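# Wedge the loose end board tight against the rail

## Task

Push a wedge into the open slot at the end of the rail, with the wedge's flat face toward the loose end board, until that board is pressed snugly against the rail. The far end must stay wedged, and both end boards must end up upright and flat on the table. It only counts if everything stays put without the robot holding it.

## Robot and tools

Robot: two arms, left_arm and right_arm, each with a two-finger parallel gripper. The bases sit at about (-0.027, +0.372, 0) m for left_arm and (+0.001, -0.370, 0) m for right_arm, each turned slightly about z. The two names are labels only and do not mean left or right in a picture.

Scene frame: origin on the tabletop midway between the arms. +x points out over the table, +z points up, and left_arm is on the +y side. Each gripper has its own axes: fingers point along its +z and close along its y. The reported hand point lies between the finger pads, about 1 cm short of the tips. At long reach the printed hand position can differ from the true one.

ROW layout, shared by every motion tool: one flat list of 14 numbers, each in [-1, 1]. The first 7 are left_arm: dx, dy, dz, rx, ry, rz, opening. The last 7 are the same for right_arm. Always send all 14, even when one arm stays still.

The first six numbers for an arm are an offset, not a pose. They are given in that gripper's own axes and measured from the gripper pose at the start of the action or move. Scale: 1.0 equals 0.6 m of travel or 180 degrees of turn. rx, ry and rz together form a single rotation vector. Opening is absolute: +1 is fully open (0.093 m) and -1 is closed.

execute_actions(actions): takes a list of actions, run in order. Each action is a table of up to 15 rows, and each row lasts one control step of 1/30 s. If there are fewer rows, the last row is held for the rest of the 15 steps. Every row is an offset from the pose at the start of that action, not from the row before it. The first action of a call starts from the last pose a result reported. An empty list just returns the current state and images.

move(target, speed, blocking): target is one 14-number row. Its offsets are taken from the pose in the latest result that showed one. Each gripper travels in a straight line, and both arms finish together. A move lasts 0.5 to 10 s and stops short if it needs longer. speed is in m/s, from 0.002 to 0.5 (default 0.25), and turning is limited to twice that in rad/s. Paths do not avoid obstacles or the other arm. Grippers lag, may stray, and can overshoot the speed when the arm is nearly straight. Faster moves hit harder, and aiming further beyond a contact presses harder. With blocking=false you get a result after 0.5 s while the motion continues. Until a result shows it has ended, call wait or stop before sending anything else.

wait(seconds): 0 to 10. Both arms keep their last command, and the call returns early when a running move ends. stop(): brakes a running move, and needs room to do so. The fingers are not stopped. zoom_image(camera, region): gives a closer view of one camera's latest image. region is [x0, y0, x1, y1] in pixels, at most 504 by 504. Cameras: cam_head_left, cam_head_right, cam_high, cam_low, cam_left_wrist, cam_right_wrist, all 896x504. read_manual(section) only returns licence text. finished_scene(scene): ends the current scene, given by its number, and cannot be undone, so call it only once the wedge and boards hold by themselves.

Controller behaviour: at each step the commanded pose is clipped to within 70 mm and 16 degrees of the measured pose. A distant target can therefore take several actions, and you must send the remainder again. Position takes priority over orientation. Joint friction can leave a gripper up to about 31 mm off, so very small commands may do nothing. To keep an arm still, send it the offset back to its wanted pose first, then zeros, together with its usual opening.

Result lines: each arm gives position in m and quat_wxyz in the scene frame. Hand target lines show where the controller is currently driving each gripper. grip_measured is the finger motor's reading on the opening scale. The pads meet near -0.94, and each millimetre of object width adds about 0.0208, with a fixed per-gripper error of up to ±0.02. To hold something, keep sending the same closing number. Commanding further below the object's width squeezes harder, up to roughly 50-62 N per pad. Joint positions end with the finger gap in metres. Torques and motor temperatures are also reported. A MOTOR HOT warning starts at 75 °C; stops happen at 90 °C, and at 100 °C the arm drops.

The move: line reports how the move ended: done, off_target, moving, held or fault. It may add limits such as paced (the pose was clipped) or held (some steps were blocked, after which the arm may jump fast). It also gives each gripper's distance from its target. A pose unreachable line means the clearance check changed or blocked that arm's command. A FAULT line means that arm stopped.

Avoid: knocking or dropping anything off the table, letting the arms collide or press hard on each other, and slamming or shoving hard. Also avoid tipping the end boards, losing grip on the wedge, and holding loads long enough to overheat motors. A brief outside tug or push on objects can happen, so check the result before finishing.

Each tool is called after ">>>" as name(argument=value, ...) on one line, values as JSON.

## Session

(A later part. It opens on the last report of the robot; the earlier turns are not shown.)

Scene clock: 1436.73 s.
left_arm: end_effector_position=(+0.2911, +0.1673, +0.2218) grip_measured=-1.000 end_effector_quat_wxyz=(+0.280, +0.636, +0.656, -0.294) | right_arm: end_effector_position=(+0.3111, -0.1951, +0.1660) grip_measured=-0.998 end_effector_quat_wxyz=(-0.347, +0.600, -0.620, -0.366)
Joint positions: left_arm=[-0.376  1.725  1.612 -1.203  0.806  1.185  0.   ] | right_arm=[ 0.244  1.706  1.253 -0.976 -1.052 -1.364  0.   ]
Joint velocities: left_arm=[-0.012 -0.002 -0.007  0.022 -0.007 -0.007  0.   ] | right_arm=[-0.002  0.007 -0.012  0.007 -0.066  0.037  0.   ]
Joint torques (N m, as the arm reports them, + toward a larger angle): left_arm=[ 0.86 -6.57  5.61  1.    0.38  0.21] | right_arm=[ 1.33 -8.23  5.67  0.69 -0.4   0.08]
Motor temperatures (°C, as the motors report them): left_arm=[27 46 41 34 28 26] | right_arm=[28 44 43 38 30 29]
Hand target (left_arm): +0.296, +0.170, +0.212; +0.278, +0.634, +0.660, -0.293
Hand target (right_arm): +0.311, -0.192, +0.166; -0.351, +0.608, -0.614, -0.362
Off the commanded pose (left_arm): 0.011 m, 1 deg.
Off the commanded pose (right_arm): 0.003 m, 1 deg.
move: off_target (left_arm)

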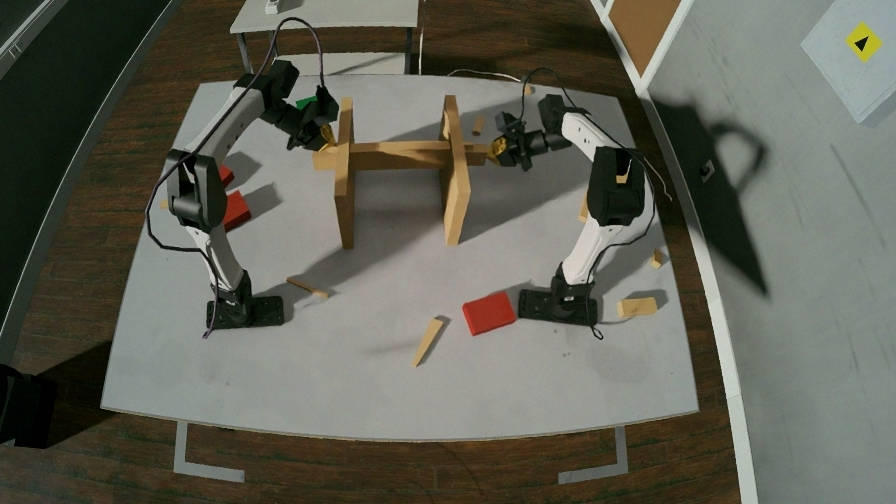

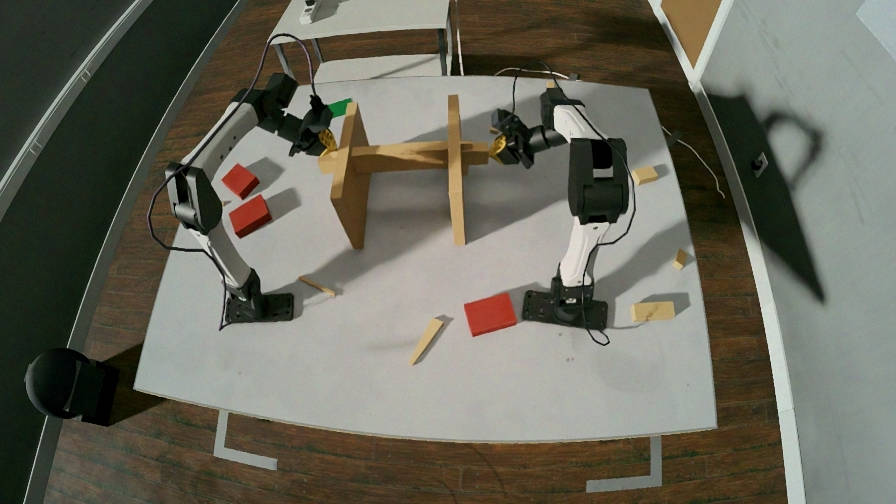

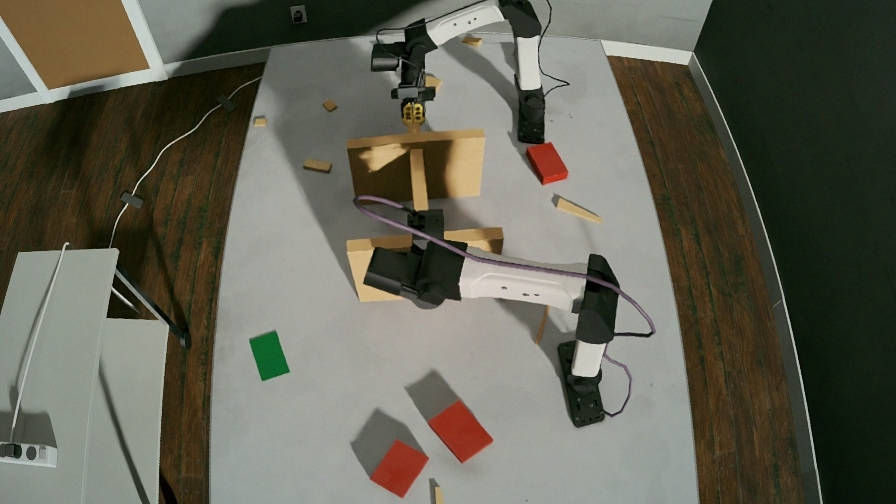

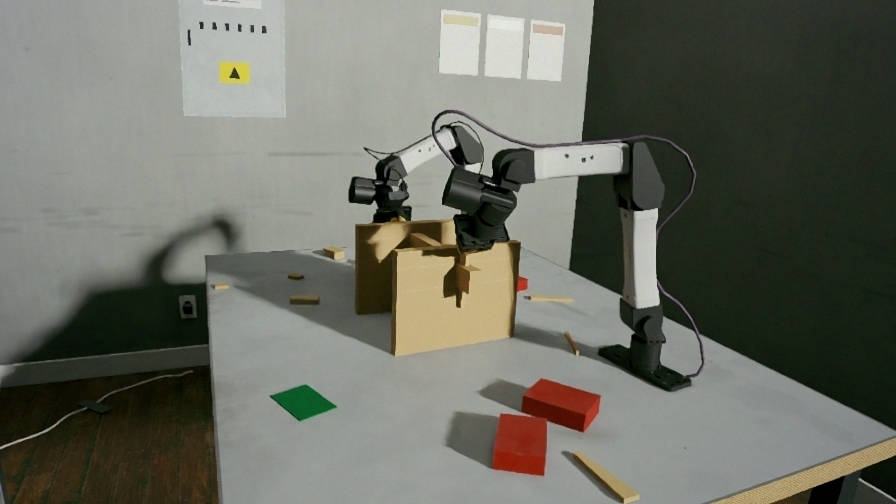

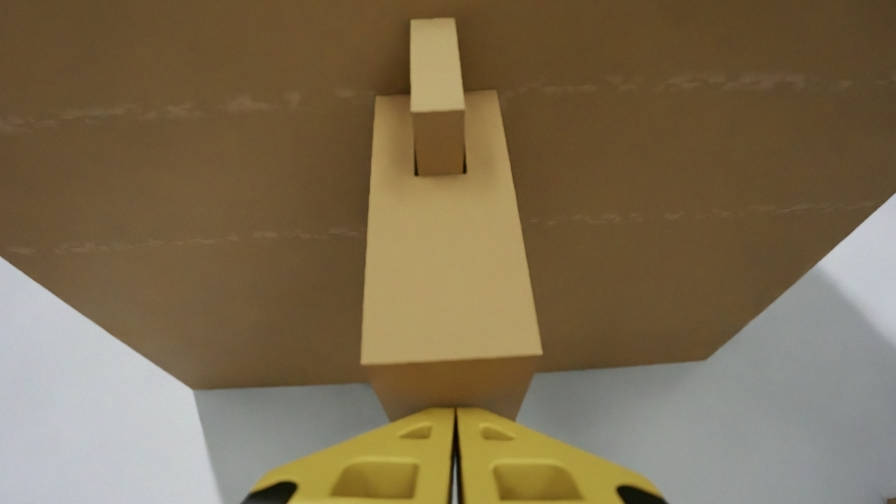

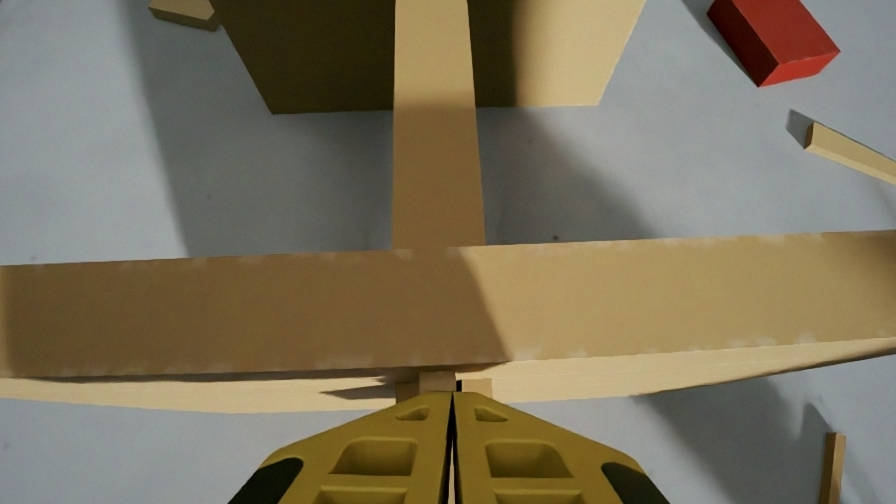

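>>> execute_actions(actions=[[[0.0181,0.004,0.0097,-0.0007,0.0016,-0.0027,-1,-0.0026,0,0.0047,0,0,-0.0083,-1],[0.0181,0.004,0.0097,-0.0007,0.0016,-0.0027,-1,-0.0028,0,0.0051,0,0,-0.0083,-1],[0.0181,0.004,0.0097,-0.0007,0.0016,-0.0027,-1,-0.0031,0,0.0055,0,0,-0.0083,-1],[0.0181,0.004,0.0097,-0.0007,0.0016,-0.0027,-1,-0.0033,0,0.0059,0,0,-0.0083,-1],[0.0181,0.004,0.0097,-0.0007,0.0016,-0.0027,-1,-0.0035,0,0.0063,0,0,-0.0083,-1],[0.0181,0.004,0.0097,-0.0007,0.0016,-0.0027,-1,-0.0037,0,0.0067,0,0,-0.0083,-1],[0.0181,0.004,0.0097,-0.0007,0.0016,-0.0027,-1,-0.004,0,0.0071,0,0,-0.0083,-1],[0.0181,0.004,0.0097,-0.0007,0.0016,-0.0027,-1,-0.0042,0,0.0075,0,0,-0.0083,-1],[0.0181,0.004,0.0097,-0.0007,0.0016,-0.0027,-1,-0.0044,0,0.0079,0,0,-0.0083,-1],[0.0181,0.004,0.0097,-0.0007,0.0016,-0.0027,-1,-0.0046,0,0.0083,0,0,-0.0083,-1],[0.0181,0.004,0.0097,-0.0007,0.0016,-0.0027,-1,-0.0048,0,0.0087,0,0,-0.0083,-1],[0.0181,0.004,0.0097,-0.0007,0.0016,-0.0027,-1,-0.0051,0,0.0091,0,0,-0.0083,-1],[0.0181,0.004,0.0097,-0.0007,0.0016,-0.0027,-1,-0.0053,0,0.0095,0,0,-0.0083,-1],[0.0181,0.004,0.0097,-0.0007,0.0016,-0.0027,-1,-0.0055,0,0.0099,0,0,-0.0083,-1],[0.0181,0.004,0.0097,-0.0007,0.0016,-0.0027,-1,-0.0057,0,0.0102,0,0,-0.0083,-1]]])

>>> wait(seconds=1)

Scene clock: 1458.83 s.
left_arm: end_effector_position=(+0.2910, +0.1672, +0.2204) grip_measured=-1.000 end_effector_quat_wxyz=(+0.283, +0.632, +0.655, -0.301) | right_arm: end_effector_position=(+0.3113, -0.1951, +0.1660) grip_measured=-0.998 end_effector_quat_wxyz=(-0.347, +0.599, -0.621, -0.366)
Joint positions: left_arm=[-0.371  1.725  1.599 -1.194  0.823  1.185  0.   ] | right_arm=[ 0.244  1.706  1.253 -0.975 -1.052 -1.36   0.   ]
Joint velocities: left_arm=[ 0.007 -0.002 -0.002 -0.022 -0.007  0.066  0.   ] | right_arm=[ 0.007 -0.002 -0.007 -0.037  0.022 -0.007  0.   ]
Joint torques (N m, as the arm reports them, + toward a larger angle): left_arm=[ 0.38 -7.48  4.77  1.    0.25  0.11] | right_arm=[ 2.53 -8.47  5.35  0.84 -0.39  0.22]
Motor temperatures (°C, as the motors report them): left_arm=[27 46 40 35 28 26] | right_arm=[28 44 44 37 30 29]
Hand target (left_arm): +0.293, +0.170, +0.210; +0.278, +0.633, +0.660, -0.293
Hand target (right_arm): +0.311, -0.188, +0.166; -0.351, +0.609, -0.612, -0.362
Off the commanded pose (left_arm): 0.011 m, 1 deg.
Off the commanded pose (right_arm): 0.007 m, 2 deg.

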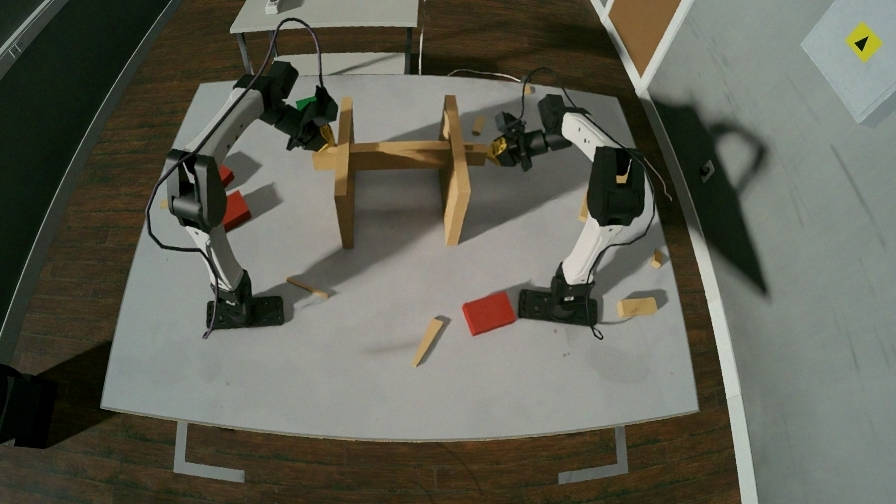

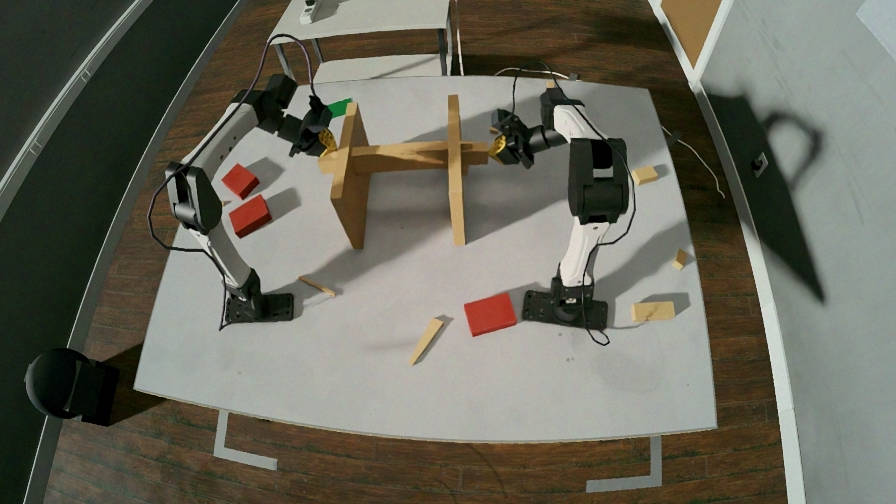

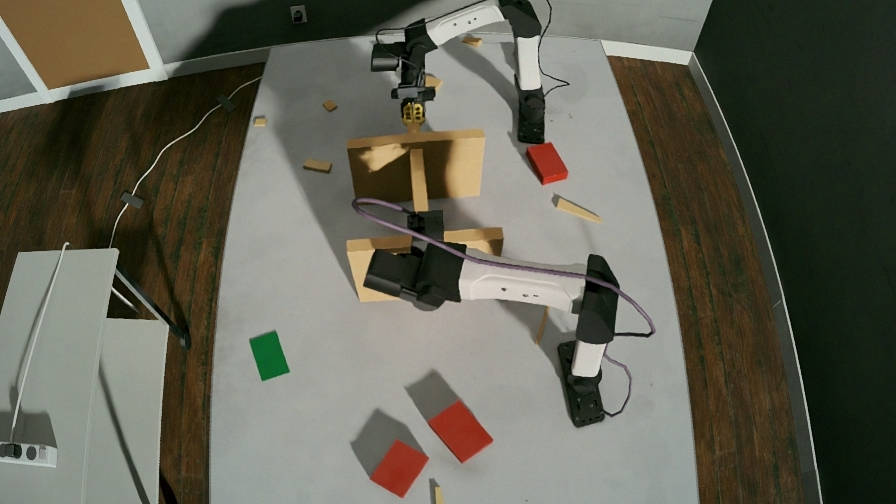

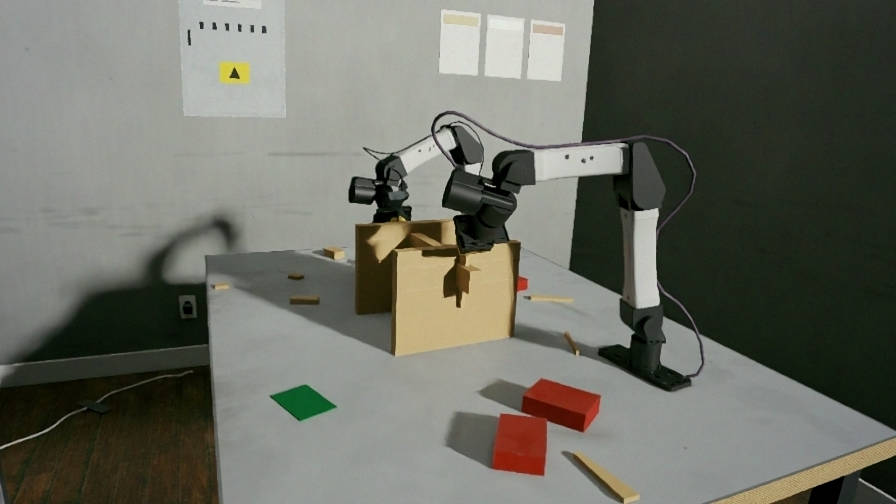

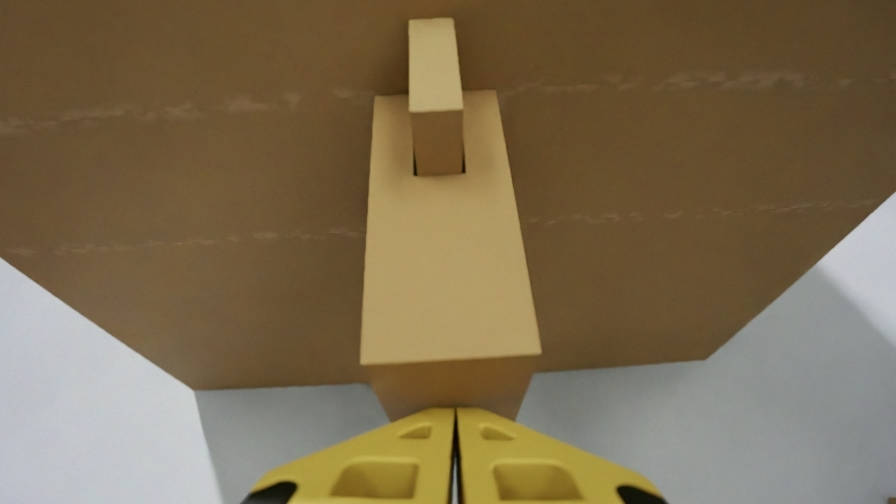

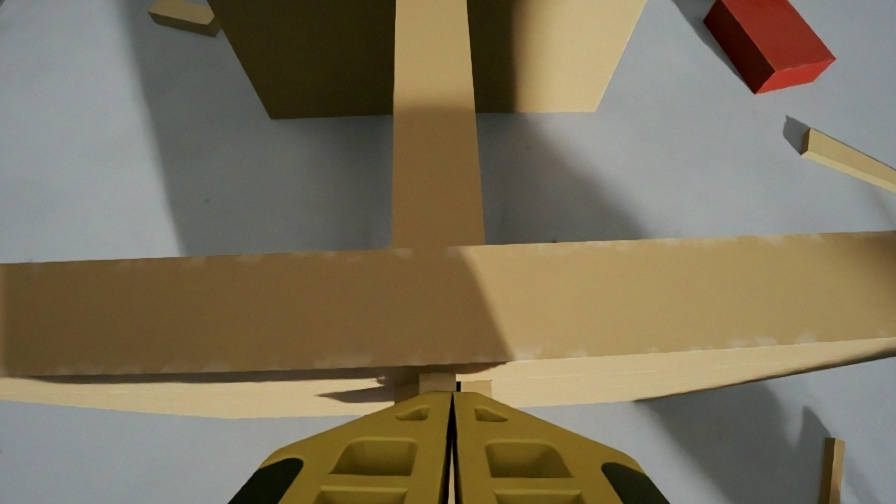

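Scene clock: 1459.83 s.
left_arm: end_effector_position=(+0.2910, +0.1672, +0.2204) grip_measured=-1.000 end_effector_quat_wxyz=(+0.283, +0.632, +0.655, -0.301) | right_arm: end_effector_position=(+0.3113, -0.1951, +0.1660) grip_measured=-0.998 end_effector_quat_wxyz=(-0.346, +0.598, -0.623, -0.367)
Joint positions: left_arm=[-0.371  1.725  1.599 -1.194  0.823  1.185  0.   ] | right_arm=[ 0.244  1.706  1.253 -0.975 -1.052 -1.356  0.   ]
Joint velocities: left_arm=[-0.002  0.022 -0.007  0.022  0.081 -0.037  0.   ] | right_arm=[-0.012 -0.007 -0.002 -0.007 -0.007 -0.007  0.   ]
Joint torques (N m, as the arm reports them, + toward a larger angle): left_arm=[ 0.54 -7.46  4.79  1.02  0.24  0.13] | right_arm=[ 2.55 -8.48  5.33  0.84 -0.39  0.22]
Motor temperatures (°C, as the motors report them): left_arm=[27 46 40 35 28 26] | right_arm=[28 44 44 37 30 29]
Hand target (left_arm): +0.293, +0.170, +0.210; +0.278, +0.633, +0.660, -0.293
Hand target (right_arm): +0.311, -0.188, +0.166; -0.351, +0.609, -0.612, -0.362
Off the commanded pose (left_arm): 0.011 m, 1 deg.
Off the commanded pose (right_arm): 0.007 m, 2 deg.
wait: 1.00 s; at rest by 0.17 s

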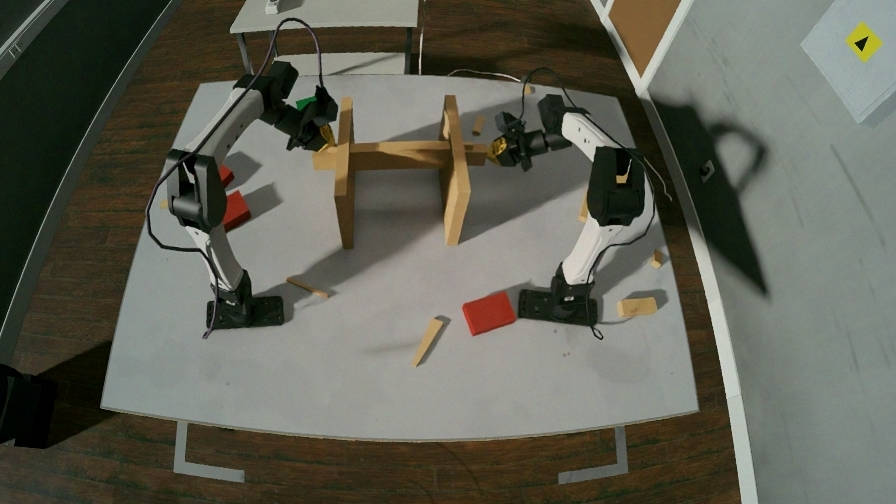

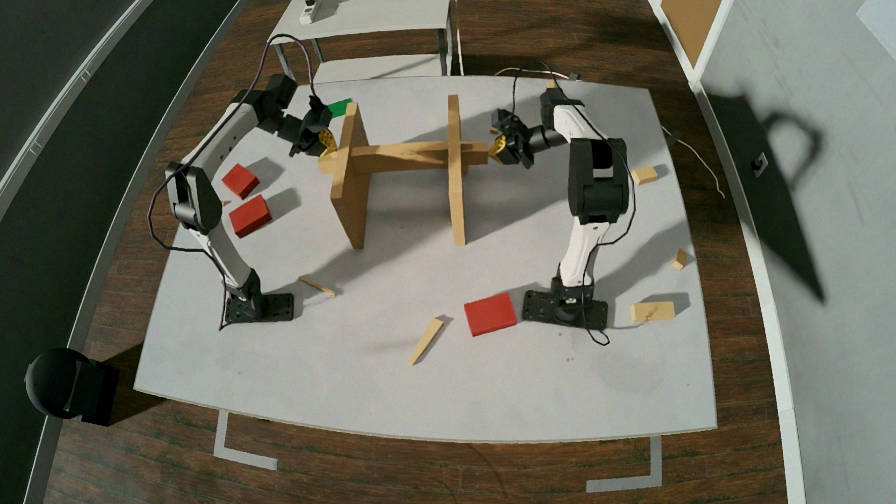

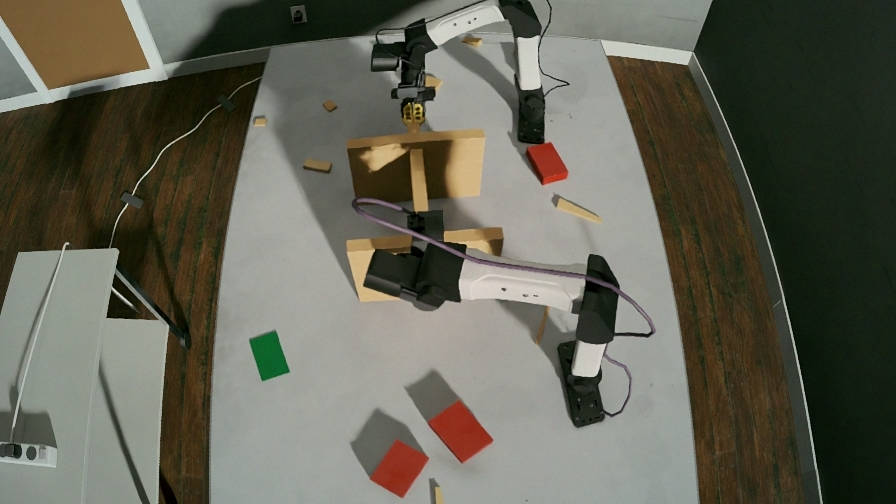

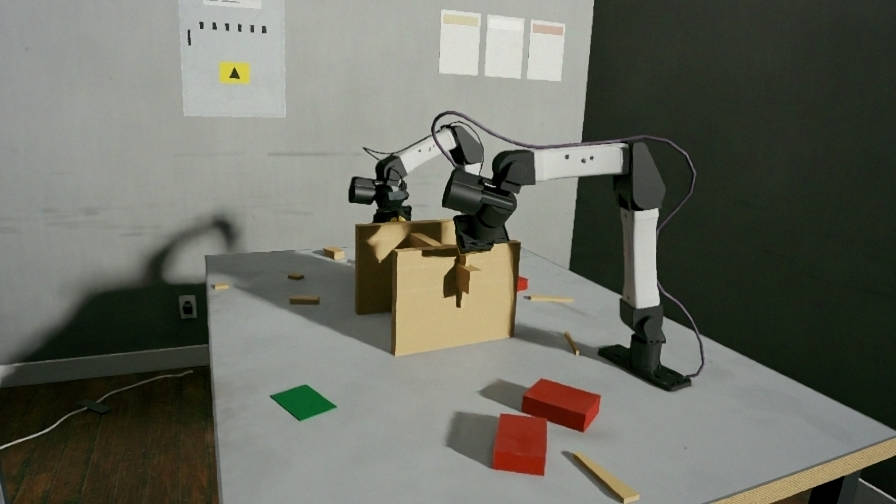

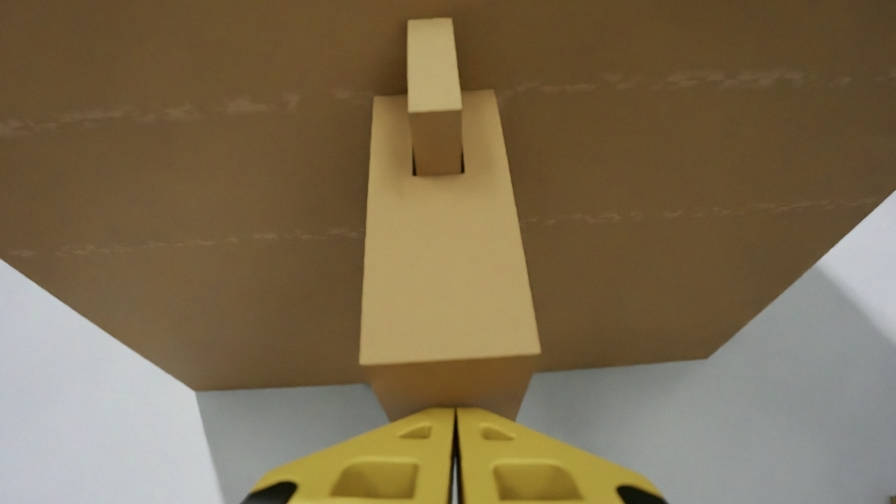

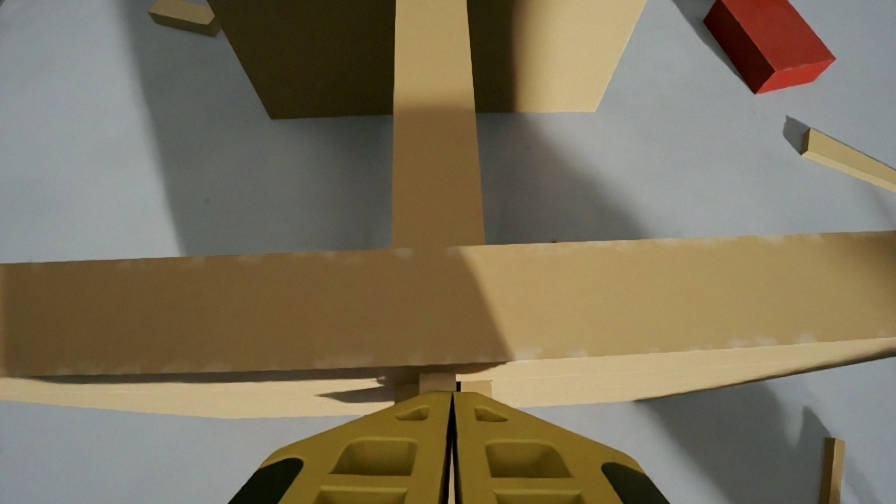

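>>> execute_actions(actions=[[[0.016,0.0041,0.0078,-0.0021,0.0064,-0.0011,-1,-0.0059,0,0.0105,0,0,-0.0108,-1],[0.016,0.0041,0.0078,-0.0021,0.0064,-0.0011,-1,-0.006,0,0.0108,0,0,-0.0108,-1],[0.016,0.0041,0.0078,-0.0021,0.0064,-0.0011,-1,-0.0062,0,0.0111,0,0,-0.0108,-1],[0.016,0.0041,0.0078,-0.0021,0.0064,-0.0011,-1,-0.0063,0,0.0113,0,0,-0.0108,-1],[0.016,0.0041,0.0078,-0.0021,0.0064,-0.0011,-1,-0.0065,0,0.0116,0,0,-0.0108,-1],[0.016,0.0041,0.0078,-0.0021,0.0064,-0.0011,-1,-0.0067,0,0.0119,0,0,-0.0108,-1],[0.016,0.0041,0.0078,-0.0021,0.0064,-0.0011,-1,-0.0068,0,0.0122,0,0,-0.0108,-1],[0.016,0.0041,0.0078,-0.0021,0.0064,-0.0011,-1,-0.007,0,0.0125,0,0,-0.0108,-1],[0.016,0.0041,0.0078,-0.0021,0.0064,-0.0011,-1,-0.0072,0,0.0128,0,0,-0.0108,-1],[0.016,0.0041,0.0078,-0.0021,0.0064,-0.0011,-1,-0.0073,0,0.0131,0,0,-0.0108,-1],[0.016,0.0041,0.0078,-0.0021,0.0064,-0.0011,-1,-0.0075,0,0.0134,0,0,-0.0108,-1],[0.016,0.0041,0.0078,-0.0021,0.0064,-0.0011,-1,-0.0076,0,0.0137,0,0,-0.0108,-1],[0.016,0.0041,0.0078,-0.0021,0.0064,-0.0011,-1,-0.0078,0,0.014,0,0,-0.0108,-1],[0.016,0.0041,0.0078,-0.0021,0.0064,-0.0011,-1,-0.008,0,0.0143,0,0,-0.0108,-1],[0.016,0.0041,0.0078,-0.0021,0.0064,-0.0011,-1,-0.0081,0,0.0146,0,0,-0.0108,-1]]])

>>> wait(seconds=1)

Scene clock: 1477.83 s.
left_arm: end_effector_position=(+0.2910, +0.1672, +0.2204) grip_measured=-1.000 end_effector_quat_wxyz=(+0.283, +0.632, +0.655, -0.301) | right_arm: end_effector_position=(+0.3112, -0.1949, +0.1660) grip_measured=-0.998 end_effector_quat_wxyz=(-0.344, +0.595, -0.626, -0.369)
Joint positions: left_arm=[-0.371  1.725  1.599 -1.194  0.823  1.185  0.   ] | right_arm=[ 0.245  1.706  1.253 -0.974 -1.052 -1.345  0.   ]
Joint velocities: left_arm=[-0.007 -0.007  0.012  0.022 -0.037 -0.007  0.   ] | right_arm=[-0.012 -0.027 -0.012 -0.022  0.007  0.037  0.   ]
Joint torques (N m, as the arm reports them, + toward a larger angle): left_arm=[ 0.45 -7.47  5.06  1.    0.24  0.11] | right_arm=[ 3.38 -8.57  5.14  0.95 -0.36  0.22]
Motor temperatures (°C, as the motors report them): left_arm=[27 47 39 35 27 26] | right_arm=[28 43 44 37 30 29]
Hand target (left_arm): +0.293, +0.170, +0.210; +0.277, +0.634, +0.660, -0.293
Hand target (right_arm): +0.311, -0.185, +0.166; -0.351, +0.609, -0.612, -0.362
Off the commanded pose (left_arm): 0.011 m, 1 deg.
Off the commanded pose (right_arm): 0.010 m, 3 deg.

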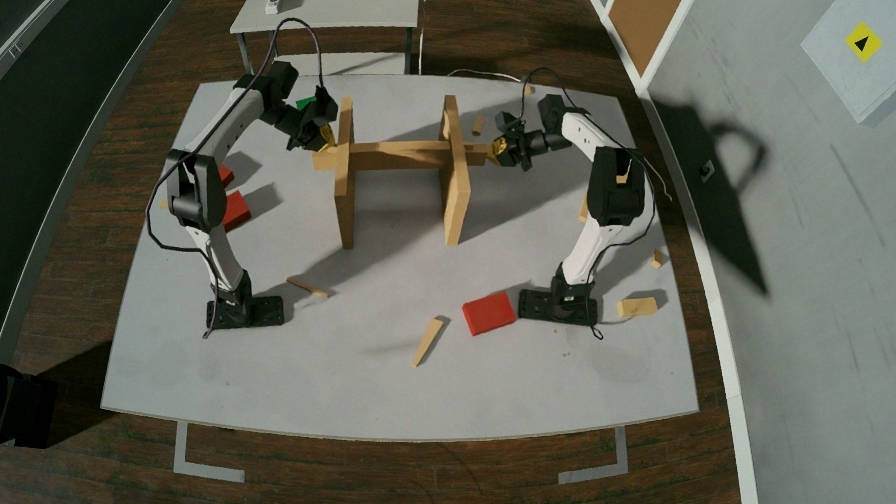

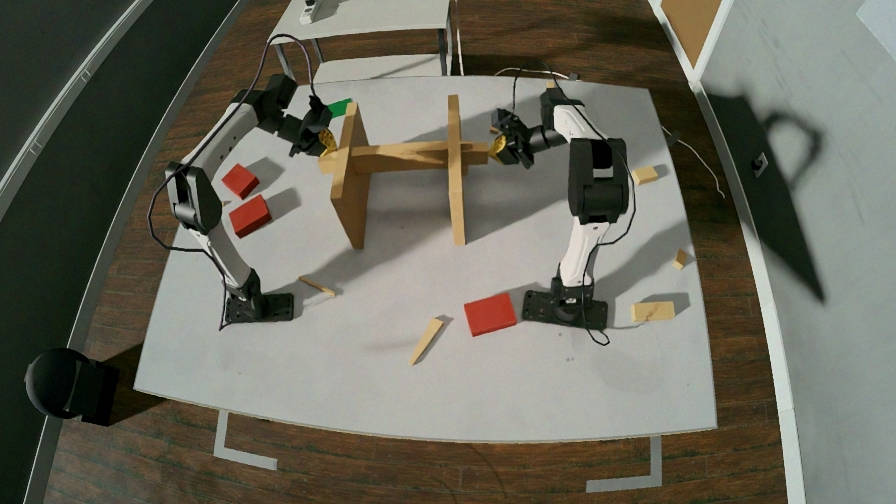

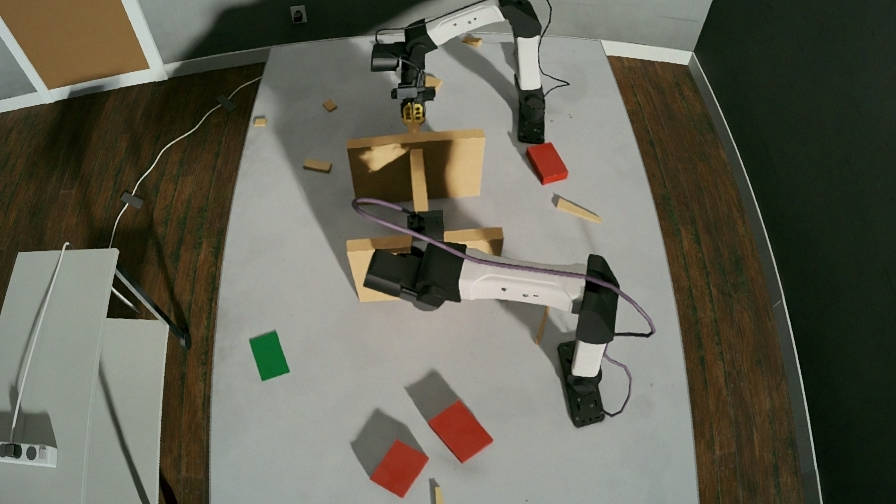

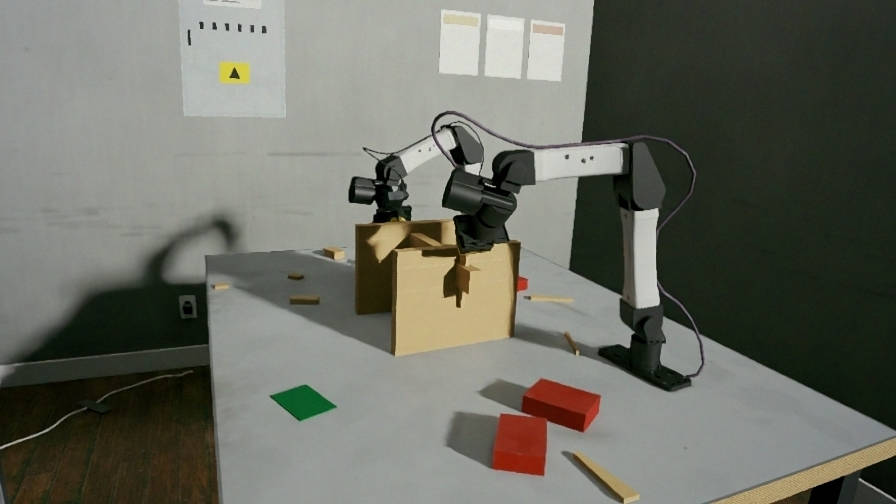

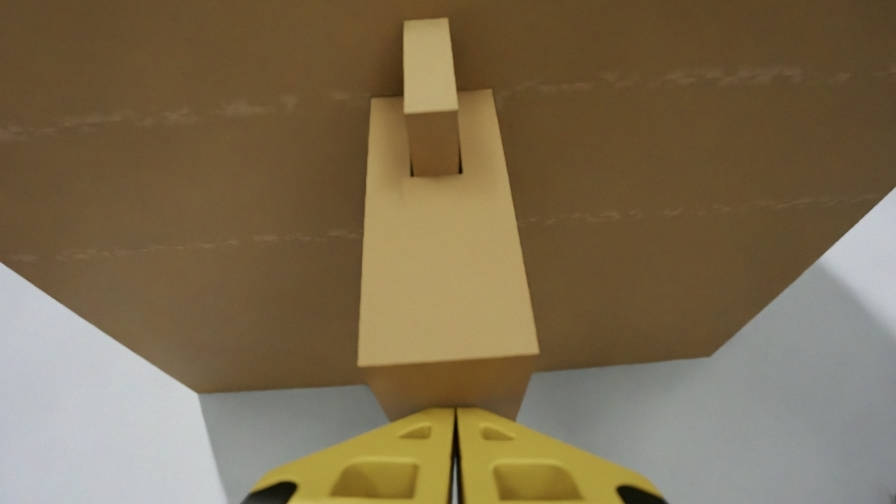

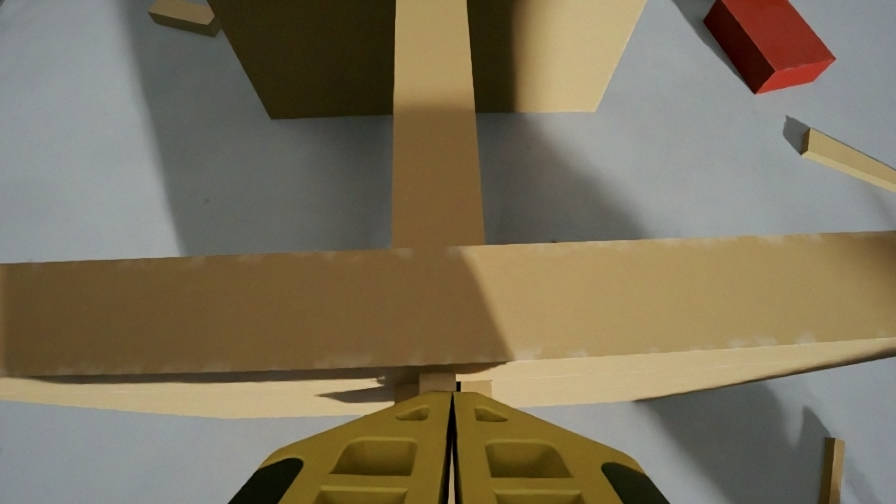

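Scene clock: 1478.83 s.
left_arm: end_effector_position=(+0.2910, +0.1672, +0.2204) grip_measured=-1.000 end_effector_quat_wxyz=(+0.283, +0.632, +0.655, -0.301) | right_arm: end_effector_position=(+0.3112, -0.1949, +0.1660) grip_measured=-0.998 end_effector_quat_wxyz=(-0.343, +0.594, -0.627, -0.370)
Joint positions: left_arm=[-0.371  1.725  1.599 -1.194  0.823  1.185  0.   ] | right_arm=[ 0.245  1.706  1.253 -0.974 -1.052 -1.341  0.   ]
Joint velocities: left_arm=[-0.032  0.012 -0.002  0.022 -0.037  0.037  0.   ] | right_arm=[-0.002  0.007  0.002 -0.037 -0.007  0.007  0.   ]
Joint torques (N m, as the arm reports them, + toward a larger angle): left_arm=[ 0.44 -7.54  4.87  1.01  0.22  0.09] | right_arm=[ 3.35 -8.6   5.14  0.95 -0.37  0.22]
Motor temperatures (°C, as the motors report them): left_arm=[27 47 39 35 27 26] | right_arm=[28 43 44 37 30 29]
Hand target (left_arm): +0.293, +0.170, +0.210; +0.277, +0.634, +0.660, -0.293
Hand target (right_arm): +0.311, -0.185, +0.166; -0.351, +0.609, -0.612, -0.362
Off the commanded pose (left_arm): 0.011 m, 1 deg.
Off the commanded pose (right_arm): 0.010 m, 3 deg.
wait: 1.00 s; at rest by 0.17 s

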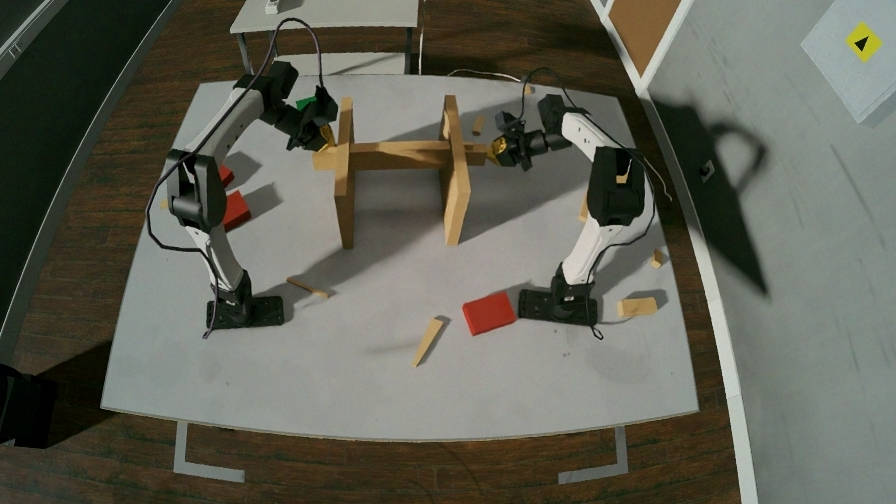

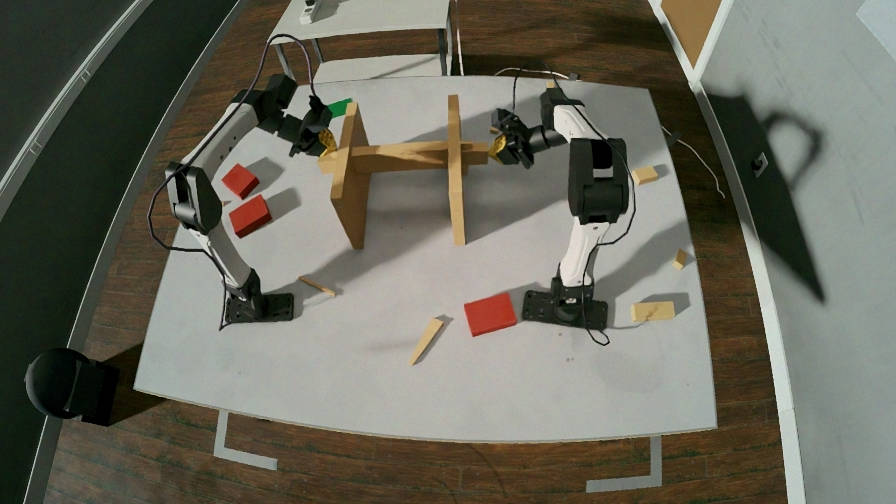

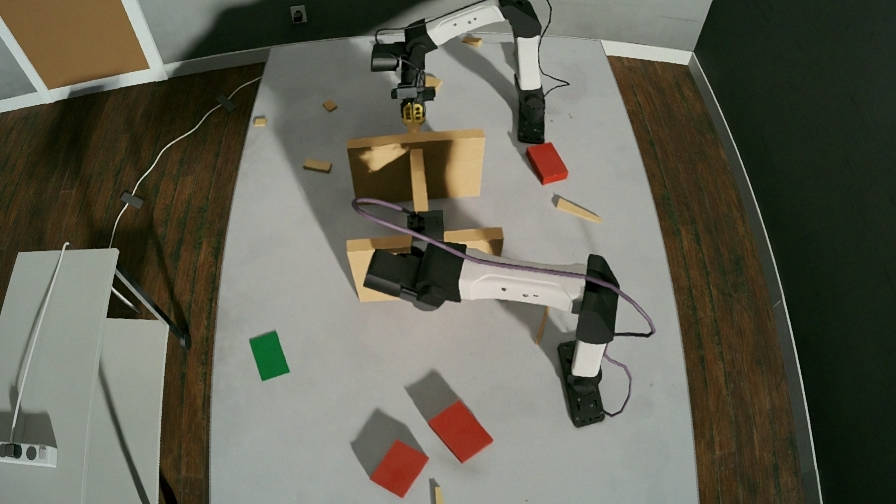

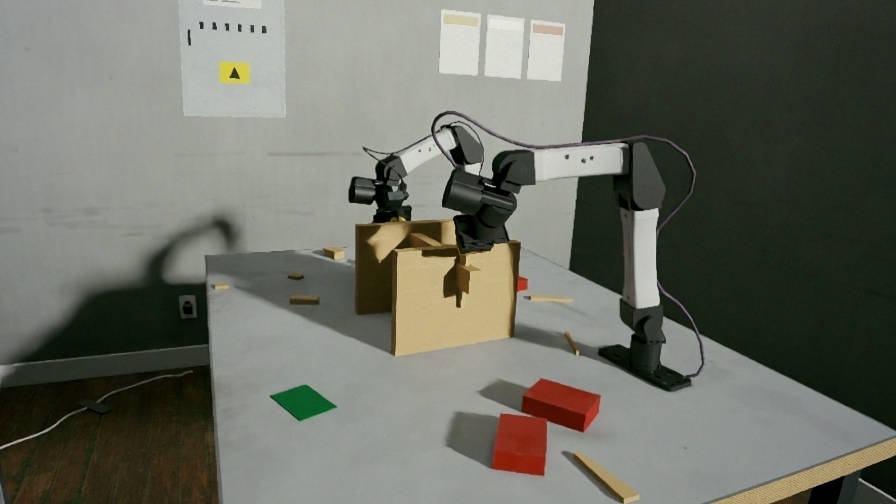

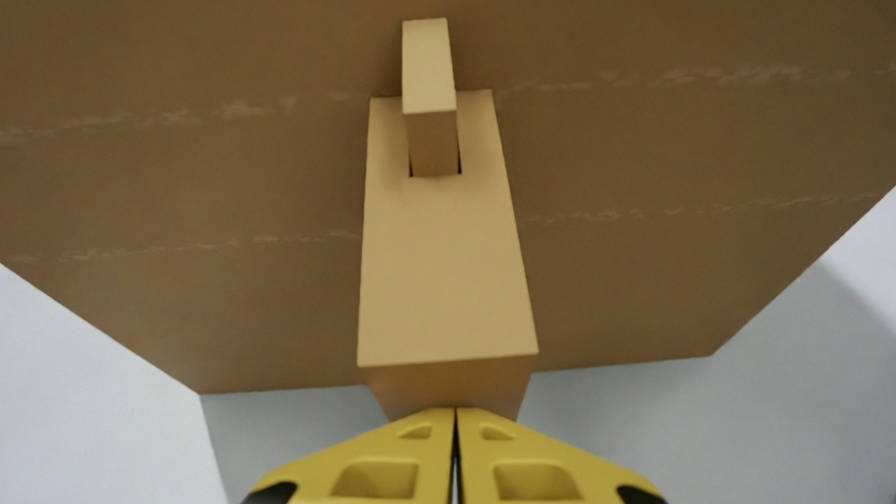

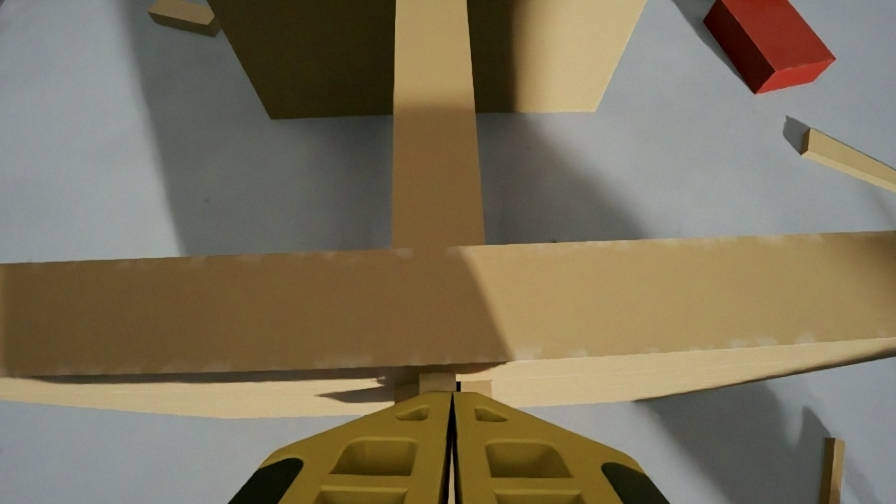

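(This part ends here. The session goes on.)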